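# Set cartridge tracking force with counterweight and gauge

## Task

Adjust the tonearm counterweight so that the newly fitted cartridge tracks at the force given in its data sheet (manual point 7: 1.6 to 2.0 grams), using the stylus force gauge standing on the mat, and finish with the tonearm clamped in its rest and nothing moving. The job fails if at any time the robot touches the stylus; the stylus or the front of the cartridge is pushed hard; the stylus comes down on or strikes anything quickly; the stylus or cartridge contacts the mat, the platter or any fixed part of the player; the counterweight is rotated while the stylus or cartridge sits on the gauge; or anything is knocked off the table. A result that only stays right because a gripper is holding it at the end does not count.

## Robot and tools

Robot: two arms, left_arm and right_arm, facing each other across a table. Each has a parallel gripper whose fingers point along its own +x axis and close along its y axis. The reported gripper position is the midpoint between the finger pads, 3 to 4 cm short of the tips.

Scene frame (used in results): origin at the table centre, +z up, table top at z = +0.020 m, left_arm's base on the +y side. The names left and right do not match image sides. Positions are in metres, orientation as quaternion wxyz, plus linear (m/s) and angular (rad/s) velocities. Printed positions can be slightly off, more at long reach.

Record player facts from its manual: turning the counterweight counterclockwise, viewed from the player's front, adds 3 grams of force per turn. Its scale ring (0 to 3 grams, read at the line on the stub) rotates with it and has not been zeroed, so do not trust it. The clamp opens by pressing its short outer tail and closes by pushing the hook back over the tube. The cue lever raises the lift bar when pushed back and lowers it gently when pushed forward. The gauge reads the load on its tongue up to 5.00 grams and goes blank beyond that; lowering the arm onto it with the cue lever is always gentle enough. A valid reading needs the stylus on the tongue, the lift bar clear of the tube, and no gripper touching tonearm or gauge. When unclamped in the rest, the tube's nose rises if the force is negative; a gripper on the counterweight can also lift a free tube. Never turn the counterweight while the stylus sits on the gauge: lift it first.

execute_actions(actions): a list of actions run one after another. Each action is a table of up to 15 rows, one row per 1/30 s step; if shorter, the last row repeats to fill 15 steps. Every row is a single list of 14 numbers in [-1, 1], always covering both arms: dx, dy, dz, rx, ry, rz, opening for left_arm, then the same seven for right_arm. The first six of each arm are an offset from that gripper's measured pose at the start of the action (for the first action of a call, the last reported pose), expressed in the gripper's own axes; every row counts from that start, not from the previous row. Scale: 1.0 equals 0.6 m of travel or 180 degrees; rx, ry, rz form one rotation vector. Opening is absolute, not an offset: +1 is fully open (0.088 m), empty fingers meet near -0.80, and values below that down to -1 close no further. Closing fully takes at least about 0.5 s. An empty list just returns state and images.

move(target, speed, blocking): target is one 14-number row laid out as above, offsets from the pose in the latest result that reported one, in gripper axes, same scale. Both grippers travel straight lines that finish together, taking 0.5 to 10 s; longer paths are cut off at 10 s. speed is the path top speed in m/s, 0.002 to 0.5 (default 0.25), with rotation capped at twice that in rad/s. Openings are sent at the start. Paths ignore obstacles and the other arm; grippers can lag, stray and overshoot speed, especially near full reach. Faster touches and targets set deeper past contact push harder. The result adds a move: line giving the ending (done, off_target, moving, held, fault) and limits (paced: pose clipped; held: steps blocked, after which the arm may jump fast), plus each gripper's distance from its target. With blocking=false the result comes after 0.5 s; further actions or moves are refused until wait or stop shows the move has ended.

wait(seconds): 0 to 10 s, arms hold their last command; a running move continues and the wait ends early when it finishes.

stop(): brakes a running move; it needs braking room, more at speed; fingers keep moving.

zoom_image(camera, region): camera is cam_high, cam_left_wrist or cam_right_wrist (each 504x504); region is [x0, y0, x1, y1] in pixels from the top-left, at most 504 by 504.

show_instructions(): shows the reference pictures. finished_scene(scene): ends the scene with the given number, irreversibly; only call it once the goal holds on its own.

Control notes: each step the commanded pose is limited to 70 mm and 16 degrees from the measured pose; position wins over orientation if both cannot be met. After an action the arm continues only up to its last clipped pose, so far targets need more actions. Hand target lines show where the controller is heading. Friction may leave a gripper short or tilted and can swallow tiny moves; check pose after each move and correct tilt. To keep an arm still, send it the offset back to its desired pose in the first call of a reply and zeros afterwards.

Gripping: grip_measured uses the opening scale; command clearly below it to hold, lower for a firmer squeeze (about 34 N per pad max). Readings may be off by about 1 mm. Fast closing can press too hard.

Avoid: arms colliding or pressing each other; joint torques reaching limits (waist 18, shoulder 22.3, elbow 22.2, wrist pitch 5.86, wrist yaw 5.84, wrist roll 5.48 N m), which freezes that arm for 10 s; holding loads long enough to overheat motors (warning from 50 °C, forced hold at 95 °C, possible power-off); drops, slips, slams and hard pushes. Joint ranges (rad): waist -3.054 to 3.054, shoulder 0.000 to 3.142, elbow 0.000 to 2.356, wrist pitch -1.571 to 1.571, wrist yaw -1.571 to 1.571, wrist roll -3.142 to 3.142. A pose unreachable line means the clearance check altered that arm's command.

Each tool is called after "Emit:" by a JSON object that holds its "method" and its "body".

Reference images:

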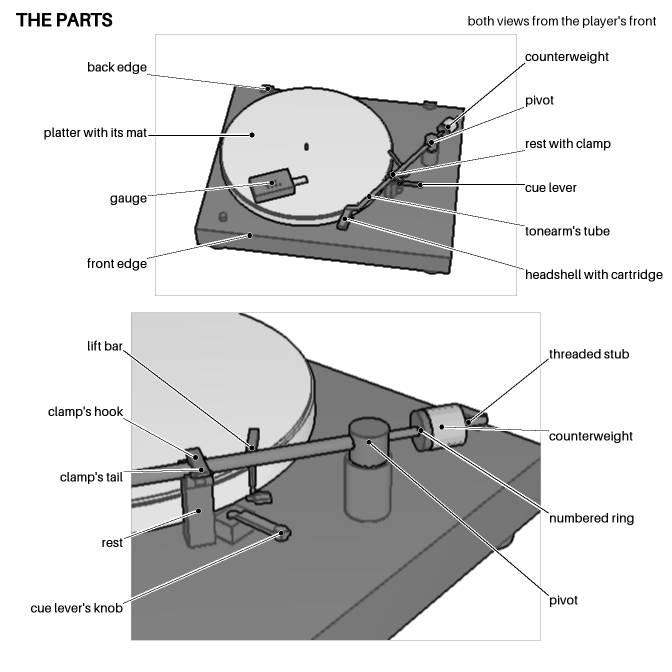

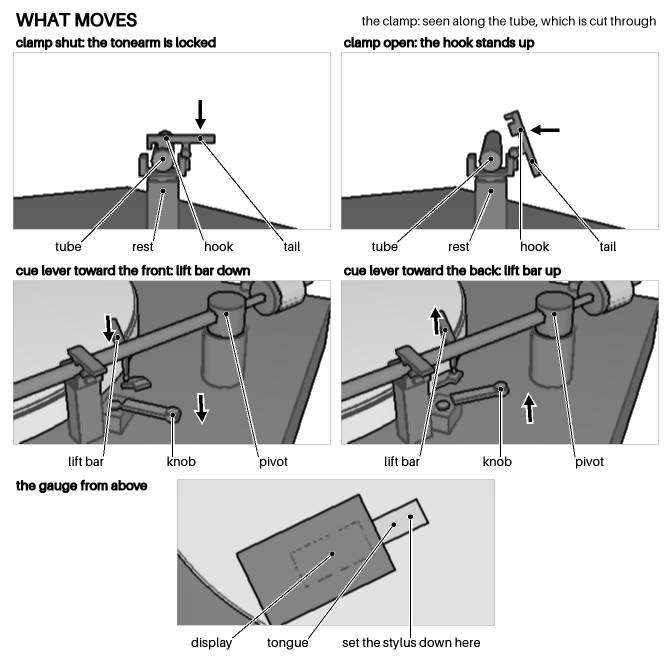

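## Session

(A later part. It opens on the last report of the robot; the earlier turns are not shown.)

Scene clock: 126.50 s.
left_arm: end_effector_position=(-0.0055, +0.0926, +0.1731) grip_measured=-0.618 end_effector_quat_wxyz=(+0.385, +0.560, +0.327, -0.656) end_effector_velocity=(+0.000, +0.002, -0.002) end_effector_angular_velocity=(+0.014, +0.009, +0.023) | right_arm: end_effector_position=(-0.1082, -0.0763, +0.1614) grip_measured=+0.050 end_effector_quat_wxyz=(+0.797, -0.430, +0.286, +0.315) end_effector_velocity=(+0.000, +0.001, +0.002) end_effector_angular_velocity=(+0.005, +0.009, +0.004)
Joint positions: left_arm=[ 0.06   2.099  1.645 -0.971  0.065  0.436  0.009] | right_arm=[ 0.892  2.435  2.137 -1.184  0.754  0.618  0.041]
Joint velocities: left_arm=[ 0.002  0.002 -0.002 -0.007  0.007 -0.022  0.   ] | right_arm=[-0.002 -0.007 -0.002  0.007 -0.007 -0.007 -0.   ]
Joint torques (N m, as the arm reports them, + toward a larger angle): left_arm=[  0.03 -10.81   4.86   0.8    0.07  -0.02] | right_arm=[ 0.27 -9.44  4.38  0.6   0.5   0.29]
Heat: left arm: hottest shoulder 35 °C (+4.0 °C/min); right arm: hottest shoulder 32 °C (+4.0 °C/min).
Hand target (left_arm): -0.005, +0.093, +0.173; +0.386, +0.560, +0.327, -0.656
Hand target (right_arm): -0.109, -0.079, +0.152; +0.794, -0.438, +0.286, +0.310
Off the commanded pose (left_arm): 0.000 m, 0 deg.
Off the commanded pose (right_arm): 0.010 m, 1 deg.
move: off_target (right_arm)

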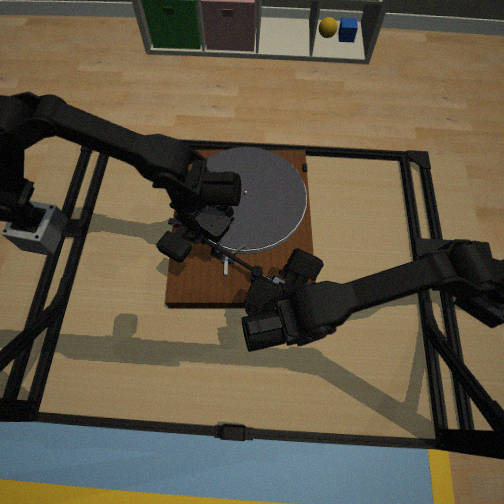

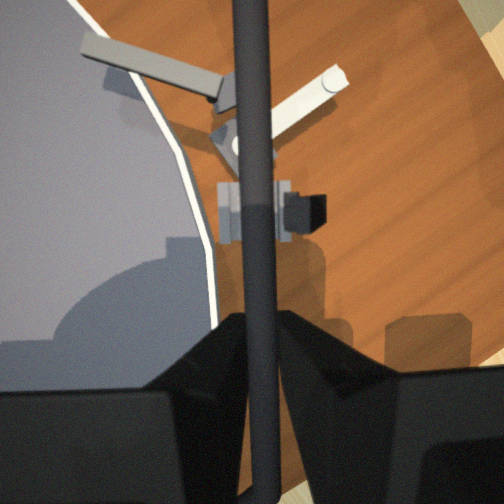

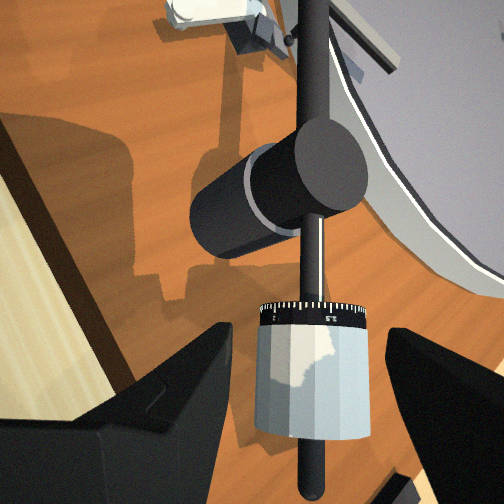

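Emit:
{"method": "move", "body": {"target": [0,0,0,0,0,0,-0.72,0.019,-0.020,-0.013,0.198,0,0.335,-0.38], "speed": 0.5}}

Emit:
{"method": "move", "body": {"target": [0,0,0,0,0,0,-0.72,0.02,0.016,-0.015,-0.204,0.005,-0.335,0.08], "speed": 0.5}}

Scene clock: 129.00 s.
left_arm: end_effector_position=(-0.0067, +0.0935, +0.1730) grip_measured=-0.618 end_effector_quat_wxyz=(+0.383, +0.561, +0.327, -0.656) end_effector_velocity=(+0.002, +0.001, +0.001) end_effector_angular_velocity=(+0.000, -0.023, -0.007) | right_arm: end_effector_position=(-0.0923, -0.0827, +0.1565) grip_measured=-0.273 end_effector_quat_wxyz=(+0.626, +0.026, +0.539, +0.564) end_effector_velocity=(+0.003, -0.000, +0.000) end_effector_angular_velocity=(+0.014, -0.001, +0.003)
Joint positions: left_arm=[ 0.057  2.099  1.645 -0.975  0.066  0.437  0.009] | right_arm=[ 0.582  1.934  1.153  0.056 -0.236  0.788  0.026]
Joint velocities: left_arm=[-0.002 -0.002  0.002 -0.007 -0.022  0.007 -0.   ] | right_arm=[-0.007 -0.002 -0.012  0.022 -0.007 -0.007 -0.001]
Joint torques (N m, as the arm reports them, + toward a larger angle): left_arm=[  0.23 -10.8    4.84   1.05   0.02  -0.01] | right_arm=[ 0.05 -8.86  4.71  1.97 -0.34 -0.41]
Heat: left arm: hottest shoulder 36 °C (+5.1 °C/min); right arm: hottest shoulder 32 °C (+3.0 °C/min).
Hand target (left_arm): -0.005, +0.093, +0.173; +0.385, +0.560, +0.327, -0.656
Hand target (right_arm): -0.094, -0.086, +0.155; +0.622, +0.022, +0.539, +0.568
Off the commanded pose (left_arm): 0.001 m, 0 deg.
Off the commanded pose (right_arm): 0.003 m, 1 deg.
move: done

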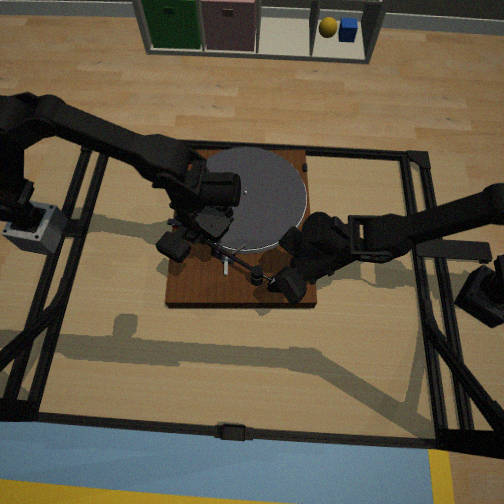

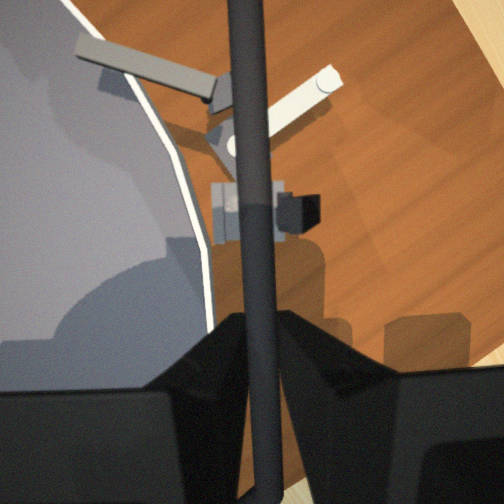

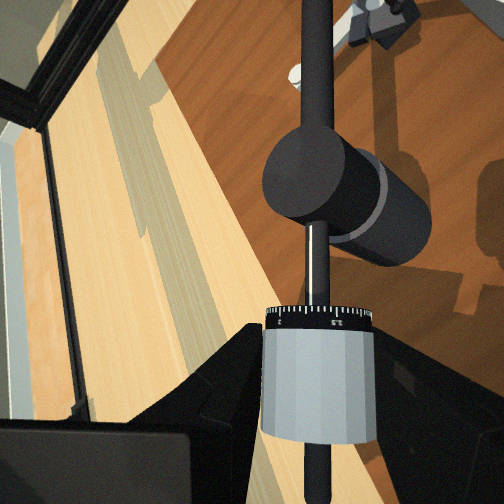

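Scene clock: 130.93 s.
left_arm: end_effector_position=(-0.0067, +0.0935, +0.1730) grip_measured=-0.618 end_effector_quat_wxyz=(+0.383, +0.561, +0.327, -0.656) end_effector_velocity=(+0.005, +0.006, -0.004) end_effector_angular_velocity=(+0.031, -0.023, +0.013) | right_arm: end_effector_position=(-0.1066, -0.0753, +0.1596) grip_measured=+0.080 end_effector_quat_wxyz=(+0.794, -0.431, +0.287, +0.318) end_effector_velocity=(-0.001, -0.004, -0.004) end_effector_angular_velocity=(-0.042, -0.005, +0.008)
Joint positions: left_arm=[ 0.057  2.099  1.645 -0.975  0.066  0.437  0.009] | right_arm=[ 0.887  2.432  2.127 -1.168  0.748  0.602  0.043]
Joint velocities: left_arm=[ 0.002  0.002 -0.007 -0.022 -0.022 -0.007  0.   ] | right_arm=[ 0.002  0.012  0.012 -0.037 -0.007 -0.007 -0.   ]
Joint torques (N m, as the arm reports them, + toward a larger angle): left_arm=[  0.   -10.84   4.81   0.76   0.07  -0.01] | right_arm=[ 0.14 -8.5   6.78  0.18  0.55  0.21]
Heat: left arm: hottest shoulder 36 °C (+5.1 °C/min); right arm: hottest shoulder 32 °C (+3.0 °C/min).
Hand target (left_arm): -0.007, +0.094, +0.173; +0.383, +0.561, +0.327, -0.656
Hand target (right_arm): -0.107, -0.075, +0.152; +0.793, -0.437, +0.287, +0.314
Off the commanded pose (left_arm): 0.000 m, 0 deg.
Off the commanded pose (right_arm): 0.009 m, 1 deg.
move: off_target (right_arm)

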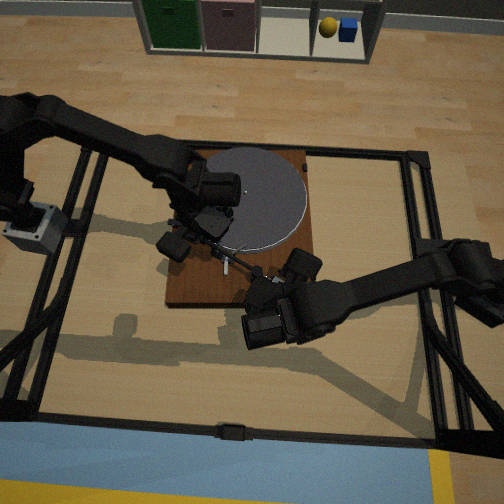

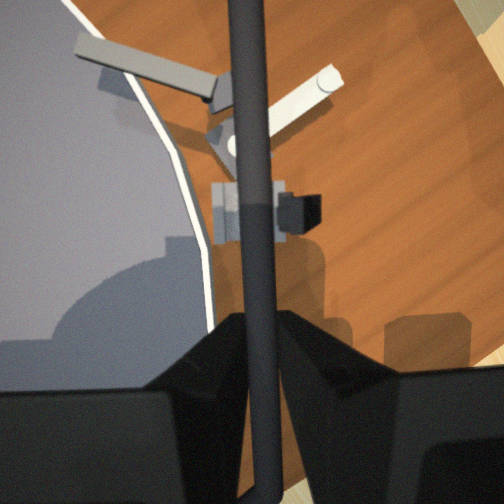

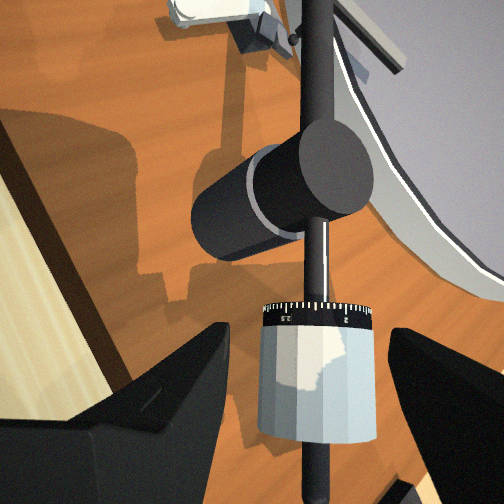

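Ring ≈1.95. Next.

Emit:
{"method": "move", "body": {"target": [0,0,0,0,0,0,-0.72,0.017,-0.021,-0.011,0.2,0,0.333,-0.38], "speed": 0.5}}

Emit:
{"method": "move", "body": {"target": [0,0,0,0,0,0,-0.72,0.018,0.016,-0.016,-0.202,0.005,-0.335,0.08], "speed": 0.5}}

Emit:
{"method": "zoom_image", "body": {"camera": "cam_right_wrist", "region": [240, 200, 400, 360]}}

Scene clock: 133.50 s.
left_arm: end_effector_position=(-0.0068, +0.0936, +0.1730) grip_measured=-0.618 end_effector_quat_wxyz=(+0.383, +0.561, +0.327, -0.656) end_effector_velocity=(+0.000, +0.002, -0.002) end_effector_angular_velocity=(+0.012, -0.007, +0.006) | right_arm: end_effector_position=(-0.0928, -0.0808, +0.1555) grip_measured=-0.273 end_effector_quat_wxyz=(+0.623, +0.023, +0.540, +0.565) end_effector_velocity=(+0.005, +0.002, +0.004) end_effector_angular_velocity=(+0.020, -0.000, -0.018)
Joint positions: left_arm=[ 0.057  2.099  1.645 -0.975  0.066  0.437  0.009] | right_arm=[ 0.581  1.944  1.166  0.047 -0.242  0.783  0.026]
Joint velocities: left_arm=[-0.002  0.002 -0.002 -0.007 -0.007 -0.007 -0.   ] | right_arm=[-0.007 -0.007 -0.007  0.022  0.007  0.007 -0.   ]
Joint torques (N m, as the arm reports them, + toward a larger angle): left_arm=[  0.07 -10.81   4.85   0.82   0.08  -0.02] | right_arm=[-0.38 -9.39  4.47  1.88 -0.2  -0.27]
Heat: left arm: hottest shoulder 36 °C (+5.0 °C/min); right arm: hottest shoulder 32 °C (+3.0 °C/min).
Hand target (left_arm): -0.007, +0.093, +0.173; +0.383, +0.561, +0.327, -0.656
Hand target (right_arm): -0.092, -0.084, +0.155; +0.622, +0.021, +0.541, +0.566
Off the commanded pose (left_arm): 0.000 m, 0 deg.
Off the commanded pose (right_arm): 0.003 m, 0 deg.
move: done

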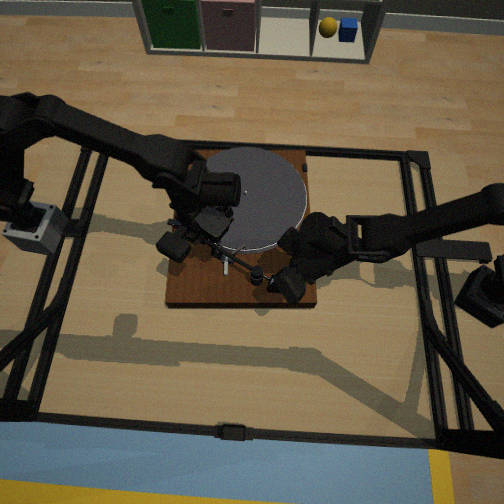

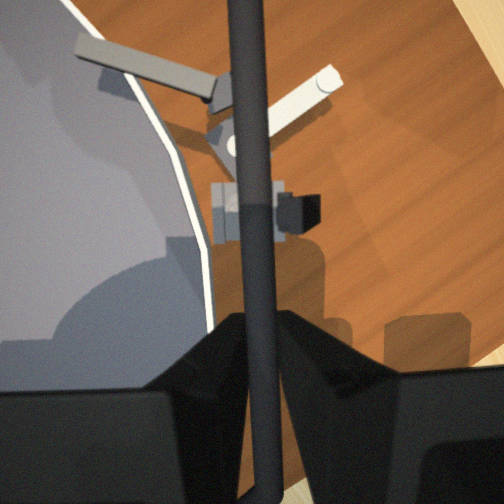

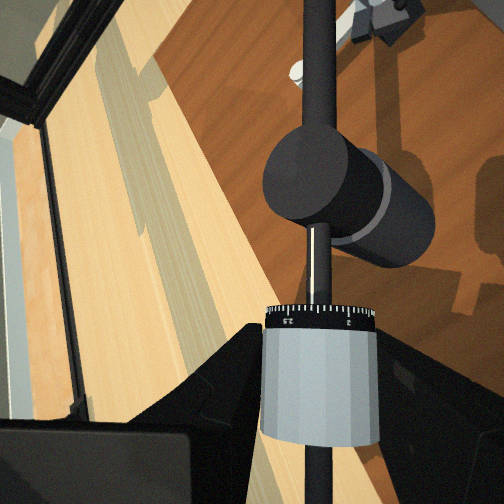

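Scene clock: 135.43 s.
left_arm: end_effector_position=(-0.0067, +0.0935, +0.1730) grip_measured=-0.618 end_effector_quat_wxyz=(+0.383, +0.561, +0.327, -0.656) end_effector_velocity=(+0.000, +0.002, -0.002) end_effector_angular_velocity=(+0.012, +0.005, -0.006) | right_arm: end_effector_position=(-0.1073, -0.0748, +0.1590) grip_measured=+0.080 end_effector_quat_wxyz=(+0.792, -0.433, +0.288, +0.319) end_effector_velocity=(-0.000, -0.006, -0.005) end_effector_angular_velocity=(-0.047, -0.005, -0.002)
Joint positions: left_arm=[ 0.057  2.099  1.645 -0.975  0.066  0.437  0.009] | right_arm=[ 0.887  2.437  2.134 -1.172  0.744  0.599  0.043]
Joint velocities: left_arm=[ 0.002  0.002 -0.002 -0.007  0.007  0.007  0.   ] | right_arm=[ 0.002  0.017  0.017 -0.051 -0.007  0.007 -0.   ]
Joint torques (N m, as the arm reports them, + toward a larger angle): left_arm=[  0.01 -10.86   4.83   0.76   0.07   0.  ] | right_arm=[ 0.14 -8.64  6.62  0.12  0.57  0.24]
Heat: left arm: hottest shoulder 36 °C (+5.0 °C/min); right arm: hottest shoulder 32 °C (+3.0 °C/min).
Hand target (left_arm): -0.007, +0.094, +0.173; +0.383, +0.561, +0.327, -0.656
Hand target (right_arm): -0.108, -0.074, +0.152; +0.791, -0.438, +0.289, +0.315
Off the commanded pose (left_arm): 0.000 m, 0 deg.
Off the commanded pose (right_arm): 0.008 m, 1 deg.
move: done

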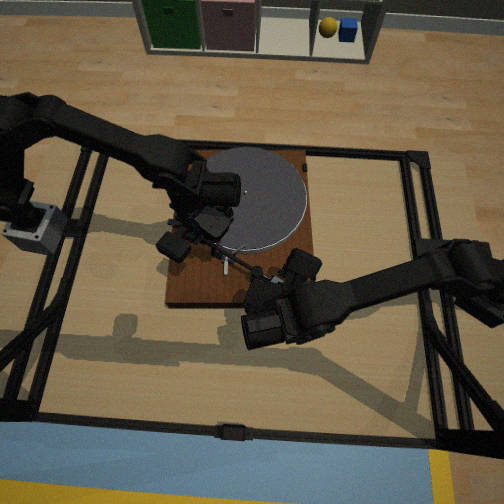

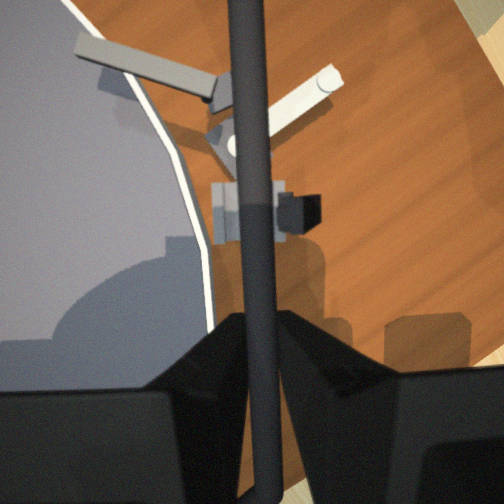

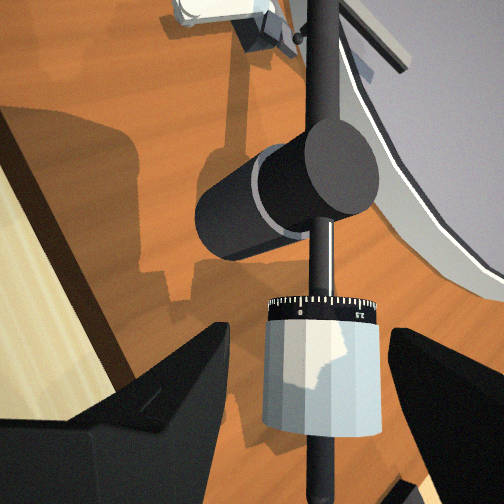

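Region (240, 200, 400, 360) of cam_right_wrist's 504x504 image, scaled by 3.150, with more detail than that image has.

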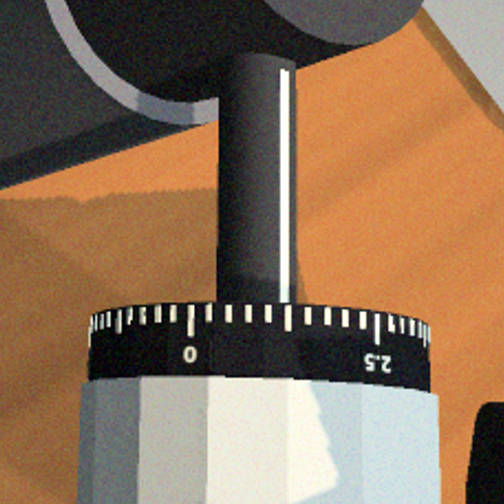

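Emit:
{"method": "move", "body": {"target": [0,0,0,0,0,0,-0.72,0.014,-0.021,-0.009,0.166,0,0.276,-0.38], "speed": 0.5}}

Emit:
{"method": "move", "body": {"target": [-0.065,0,0,0,0,0,-0.45,-0.02,0.01,0,-0.057,0,-0.095,0.15], "speed": 0.05}}

Emit:
{"method": "zoom_image", "body": {"camera": "cam_right_wrist", "region": [230, 180, 390, 340]}}

Scene clock: 137.60 s.
left_arm: end_effector_position=(-0.0068, +0.0935, +0.1730) grip_measured=-0.618 end_effector_quat_wxyz=(+0.383, +0.562, +0.327, -0.656) end_effector_velocity=(+0.000, +0.005, +0.002) end_effector_angular_velocity=(+0.016, -0.009, -0.009) | right_arm: end_effector_position=(-0.0948, -0.0799, +0.1572) grip_measured=-0.271 end_effector_quat_wxyz=(+0.670, -0.060, +0.510, +0.536) end_effector_velocity=(+0.000, -0.005, -0.007) end_effector_angular_velocity=(-0.021, +0.000, +0.008)
Joint positions: left_arm=[ 0.057  2.099  1.645 -0.975  0.065  0.437  0.009] | right_arm=[ 0.635  1.963  1.294 -0.179 -0.077  0.694  0.026]
Joint velocities: left_arm=[-0.002 -0.007 -0.002 -0.022 -0.007  0.007 -0.   ] | right_arm=[-0.002  0.002 -0.012 -0.007 -0.007 -0.007 -0.   ]
Joint torques (N m, as the arm reports them, + toward a larger angle): left_arm=[  0.05 -10.83   4.85   0.79   0.08  -0.02] | right_arm=[-0.35 -9.65  4.7   1.75 -0.12 -0.18]
Heat: left arm: hottest shoulder 36 °C (+5.0 °C/min); right arm: hottest shoulder 32 °C (+3.0 °C/min).
Hand target (left_arm): -0.007, +0.093, +0.173; +0.383, +0.561, +0.327, -0.656
Hand target (right_arm): -0.094, -0.083, +0.156; +0.669, -0.061, +0.512, +0.536
Off the commanded pose (left_arm): 0.000 m, 0 deg.
Off the commanded pose (right_arm): 0.003 m, 0 deg.
move: done

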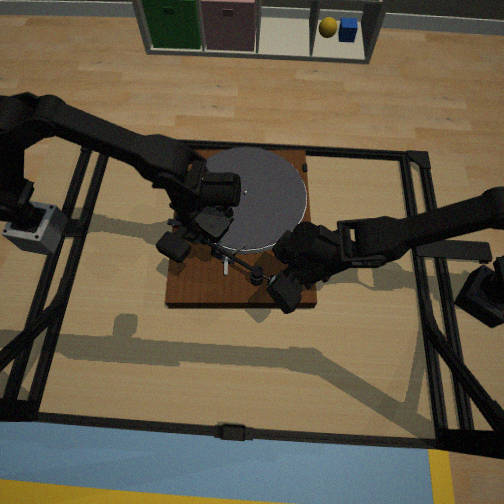

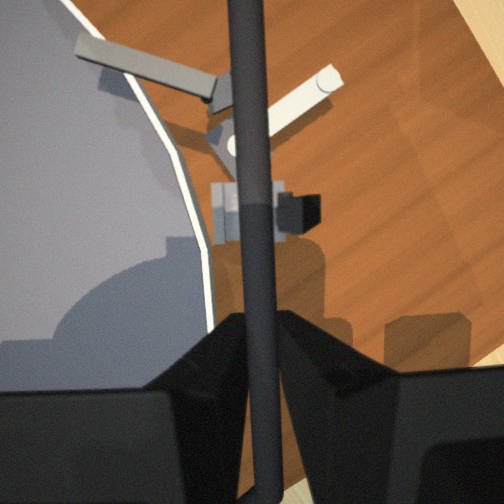

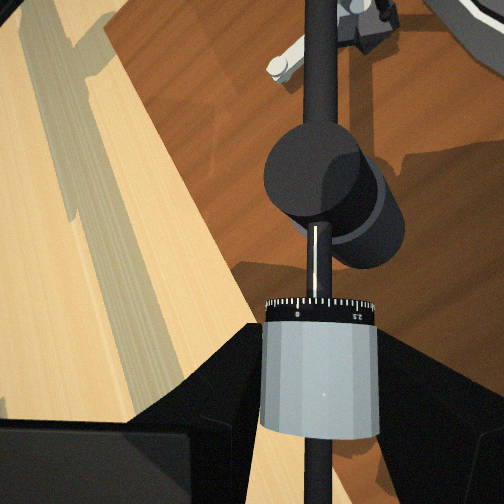

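Scene clock: 141.33 s.
left_arm: end_effector_position=(-0.0044, +0.1019, +0.2027) grip_measured=-0.450 end_effector_quat_wxyz=(+0.378, +0.566, +0.335, -0.651) end_effector_velocity=(+0.000, +0.003, +0.002) end_effector_angular_velocity=(+0.012, -0.007, +0.006) | right_arm: end_effector_position=(-0.0971, -0.0864, +0.1744) grip_measured=+0.150 end_effector_quat_wxyz=(+0.735, -0.186, +0.446, +0.476) end_effector_velocity=(+0.005, +0.001, +0.003) end_effector_angular_velocity=(+0.004, -0.002, -0.017)
Joint positions: left_arm=[ 0.061  2.066  1.716 -1.103  0.065  0.438  0.017] | right_arm=[ 0.729  2.004  1.509 -0.525  0.216  0.612  0.046]
Joint velocities: left_arm=[-0.002 -0.002  0.007 -0.022 -0.007 -0.007 -0.   ] | right_arm=[-0.007 -0.002  0.007 -0.007  0.007  0.007 -0.   ]
Joint torques (N m, as the arm reports them, + toward a larger angle): left_arm=[  0.24 -12.21   6.35   0.54   0.11   0.16] | right_arm=[ 0.2  -7.11  7.41  0.97  0.27 -0.27]
Heat: left arm: hottest shoulder 37 °C (+6.0 °C/min); right arm: hottest shoulder 32 °C (+3.0 °C/min).
Hand target (left_arm): -0.004, +0.099, +0.212; +0.383, +0.562, +0.327, -0.656
Hand target (right_arm): -0.098, -0.085, +0.169; +0.734, -0.194, +0.446, +0.474
Off the commanded pose (left_arm): 0.009 m, 1 deg.
Off the commanded pose (right_arm): 0.006 m, 1 deg.
move: off_target (left_arm)

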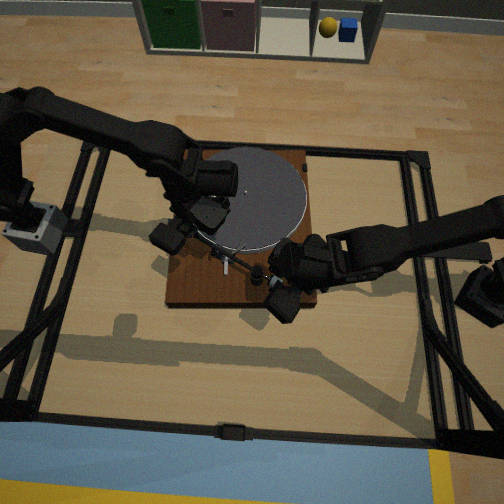

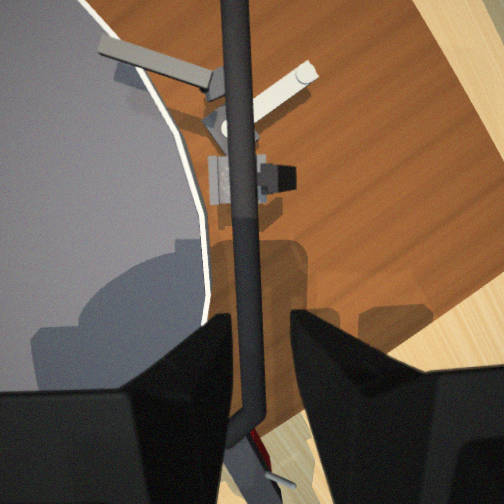

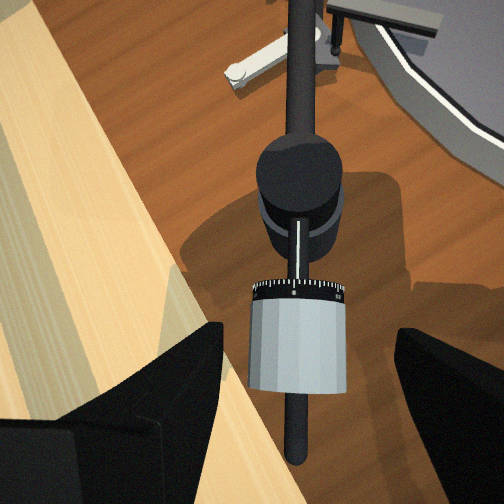

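Region (230, 180, 390, 340) of cam_right_wrist's 504x504 image, scaled by 3.150, with more detail than that image has.

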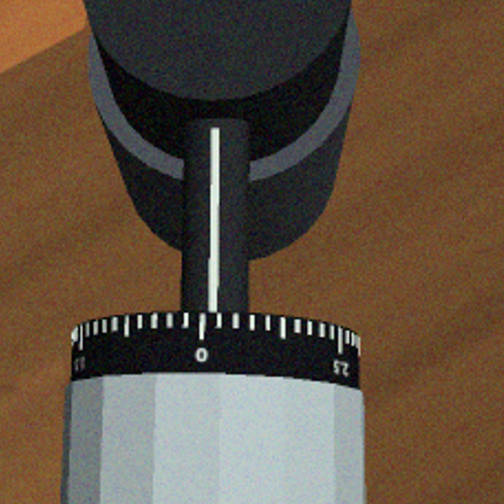

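Emit:
{"method": "move", "body": {"target": [0.026,-0.042,0.068,0,0,0,-0.85,-0.12,0,-0.05,0,0,0,0.15], "speed": 0.2}}

Scene clock: 142.77 s.
left_arm: end_effector_position=(-0.0474, +0.0798, +0.1951) grip_measured=-0.792 end_effector_quat_wxyz=(+0.376, +0.565, +0.334, -0.654) end_effector_velocity=(-0.001, +0.005, -0.001) end_effector_angular_velocity=(+0.020, -0.012, -0.014) | right_arm: end_effector_position=(-0.1217, -0.1417, +0.2190) grip_measured=+0.150 end_effector_quat_wxyz=(+0.735, -0.184, +0.444, +0.478) end_effector_velocity=(-0.002, -0.002, -0.001) end_effector_angular_velocity=(-0.007, +0.009, +0.000)
Joint positions: left_arm=[-0.033  2.178  1.86  -1.126  0.058  0.349  0.   ] | right_arm=[ 0.816  1.78   1.39  -0.642  0.26   0.686  0.046]
Joint velocities: left_arm=[-0.007  0.002  0.002 -0.022 -0.007  0.007 -0.   ] | right_arm=[ 0.002 -0.002 -0.002 -0.007 -0.007  0.007 -0.   ]
Joint torques (N m, as the arm reports them, + toward a larger angle): left_arm=[-0.02 -9.97  6.37  0.59 -0.15 -0.16] | right_arm=[ 0.42 -8.33  5.11  0.98  0.25  0.22]
Heat: left arm: hottest shoulder 37 °C (+5.1 °C/min); right arm: hottest shoulder 32 °C (+3.0 °C/min).
Hand target (left_arm): -0.047, +0.077, +0.193; +0.378, +0.566, +0.335, -0.651
Hand target (right_arm): -0.122, -0.146, +0.218; +0.735, -0.186, +0.446, +0.476
Off the commanded pose (left_arm): 0.003 m, 0 deg.
Off the commanded pose (right_arm): 0.004 m, 0 deg.
move: done

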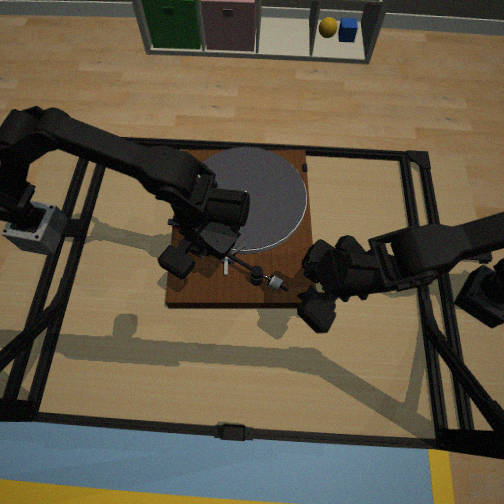

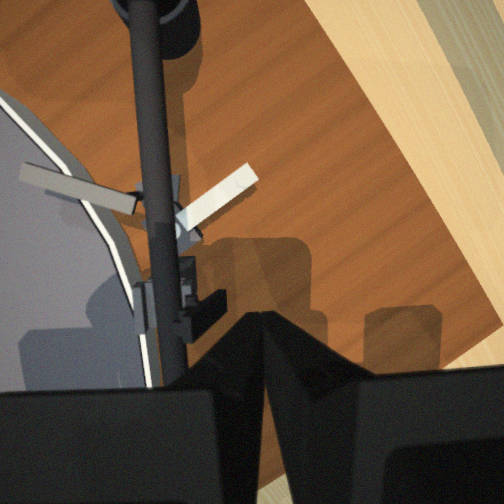

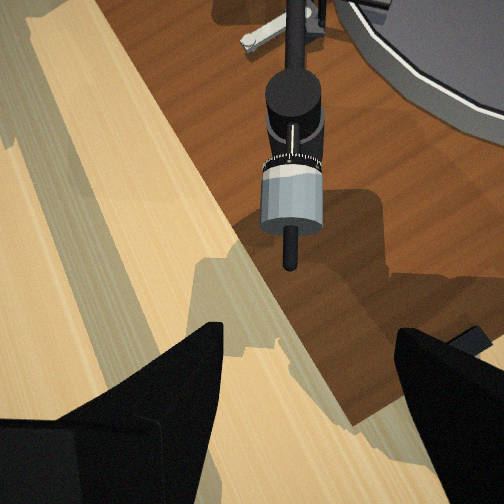

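Emit:
{"method": "move", "body": {"target": [0.008,0.045,0.002,0,0,0,-0.85,0,0,0,0,0,0,0.15], "speed": 0.05}}

Emit:
{"method": "move", "body": {"target": [-0.07,0,-0.03,0,0,0,-0.85,0,0,0,0,0,0,0.15], "speed": 0.15}}

Scene clock: 144.30 s.
left_arm: end_effector_position=(-0.0255, +0.0680, +0.1910) grip_measured=-0.792 end_effector_quat_wxyz=(+0.376, +0.564, +0.337, -0.653) end_effector_velocity=(-0.000, -0.000, +0.003) end_effector_angular_velocity=(-0.004, -0.008, -0.009) | right_arm: end_effector_position=(-0.1219, -0.1418, +0.2192) grip_measured=+0.150 end_effector_quat_wxyz=(+0.735, -0.185, +0.444, +0.478) end_effector_velocity=(-0.000, +0.001, -0.002) end_effector_angular_velocity=(-0.003, +0.015, +0.010)
Joint positions: left_arm=[ 0.021  2.223  1.916 -1.145  0.069  0.398  0.   ] | right_arm=[ 0.817  1.779  1.39  -0.643  0.26   0.686  0.046]
Joint velocities: left_arm=[-0.002 -0.002  0.007 -0.007 -0.007  0.007 -0.   ] | right_arm=[-0.007  0.002 -0.002  0.007 -0.022 -0.007  0.   ]
Joint torques (N m, as the arm reports them, + toward a larger angle): left_arm=[  0.07 -10.47   6.32   0.75  -0.09   0.16] | right_arm=[-0.04 -7.54  6.54  1.28  0.17 -0.03]
Heat: left arm: hottest shoulder 37 °C (+5.0 °C/min); right arm: hottest shoulder 32 °C (+3.0 °C/min).
Hand target (left_arm): -0.025, +0.065, +0.190; +0.376, +0.565, +0.334, -0.654
Hand target (right_arm): -0.122, -0.142, +0.219; +0.735, -0.185, +0.444, +0.478
Off the commanded pose (left_arm): 0.003 m, 0 deg.
Off the commanded pose (right_arm): 0.000 m, 0 deg.
move: done

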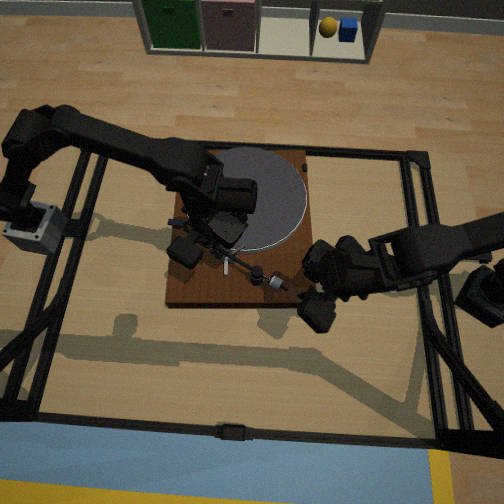

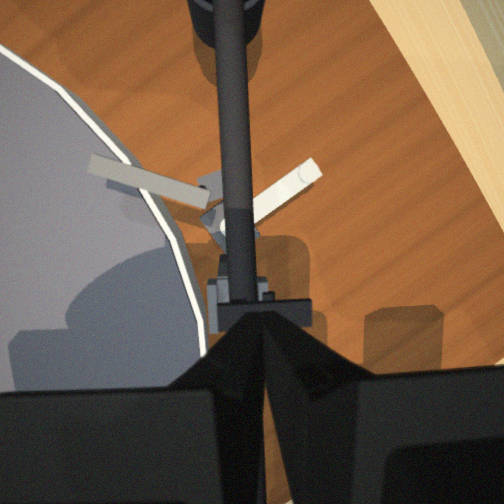

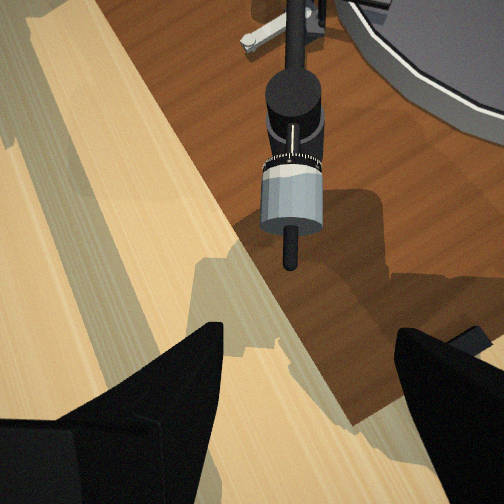

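Scene clock: 145.13 s.
left_arm: end_effector_position=(-0.0138, +0.0867, +0.2269) grip_measured=-0.792 end_effector_quat_wxyz=(+0.376, +0.565, +0.339, -0.652) end_effector_velocity=(+0.005, +0.006, +0.000) end_effector_angular_velocity=(+0.019, -0.024, -0.002) | right_arm: end_effector_position=(-0.1219, -0.1418, +0.2192) grip_measured=+0.150 end_effector_quat_wxyz=(+0.735, -0.185, +0.444, +0.478) end_effector_velocity=(-0.001, -0.005, -0.003) end_effector_angular_velocity=(-0.024, +0.018, +0.003)
Joint positions: left_arm=[ 0.044  2.133  1.916 -1.239  0.07   0.417  0.   ] | right_arm=[ 0.817  1.779  1.39  -0.643  0.26   0.686  0.046]
Joint velocities: left_arm=[ 0.002 -0.007 -0.007 -0.022 -0.022  0.007 -0.   ] | right_arm=[-0.002 -0.002 -0.002 -0.022 -0.022  0.007 -0.001]
Joint torques (N m, as the arm reports them, + toward a larger angle): left_arm=[  0.19 -12.44   4.45   0.54   0.2    0.17] | right_arm=[-0.02 -7.56  6.54  1.27  0.18 -0.03]
Heat: left arm: hottest shoulder 37 °C (+5.0 °C/min); right arm: hottest shoulder 32 °C (+3.0 °C/min).
Hand target (left_arm): -0.013, +0.088, +0.230; +0.375, +0.564, +0.338, -0.654
Hand target (right_arm): -0.122, -0.142, +0.219; +0.735, -0.185, +0.444, +0.478
Off the commanded pose (left_arm): 0.004 m, 0 deg.
Off the commanded pose (right_arm): 0.000 m, 0 deg.
move: done

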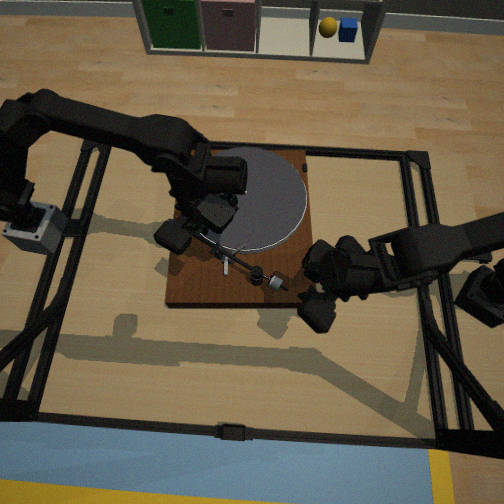

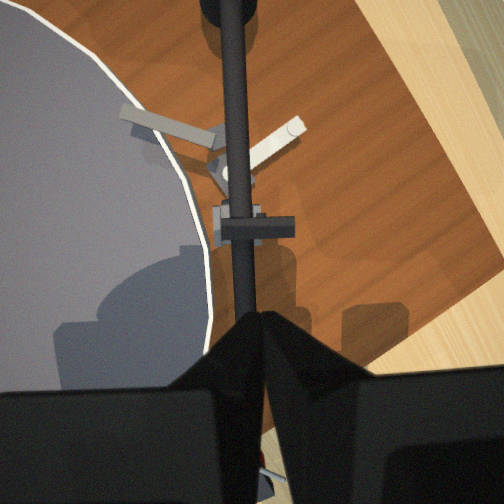

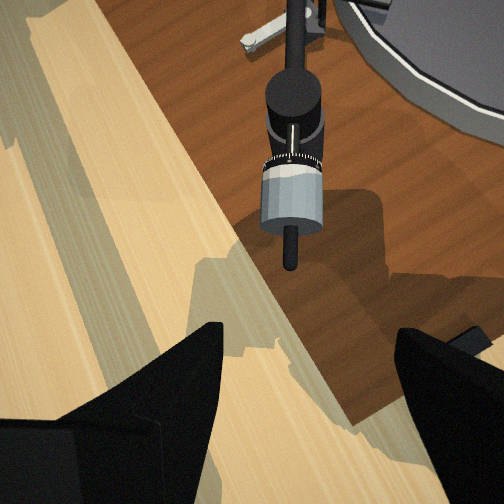

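Emit:
{"method": "finished_scene", "body": {"scene": 1}}

The scene is finished: the task was done.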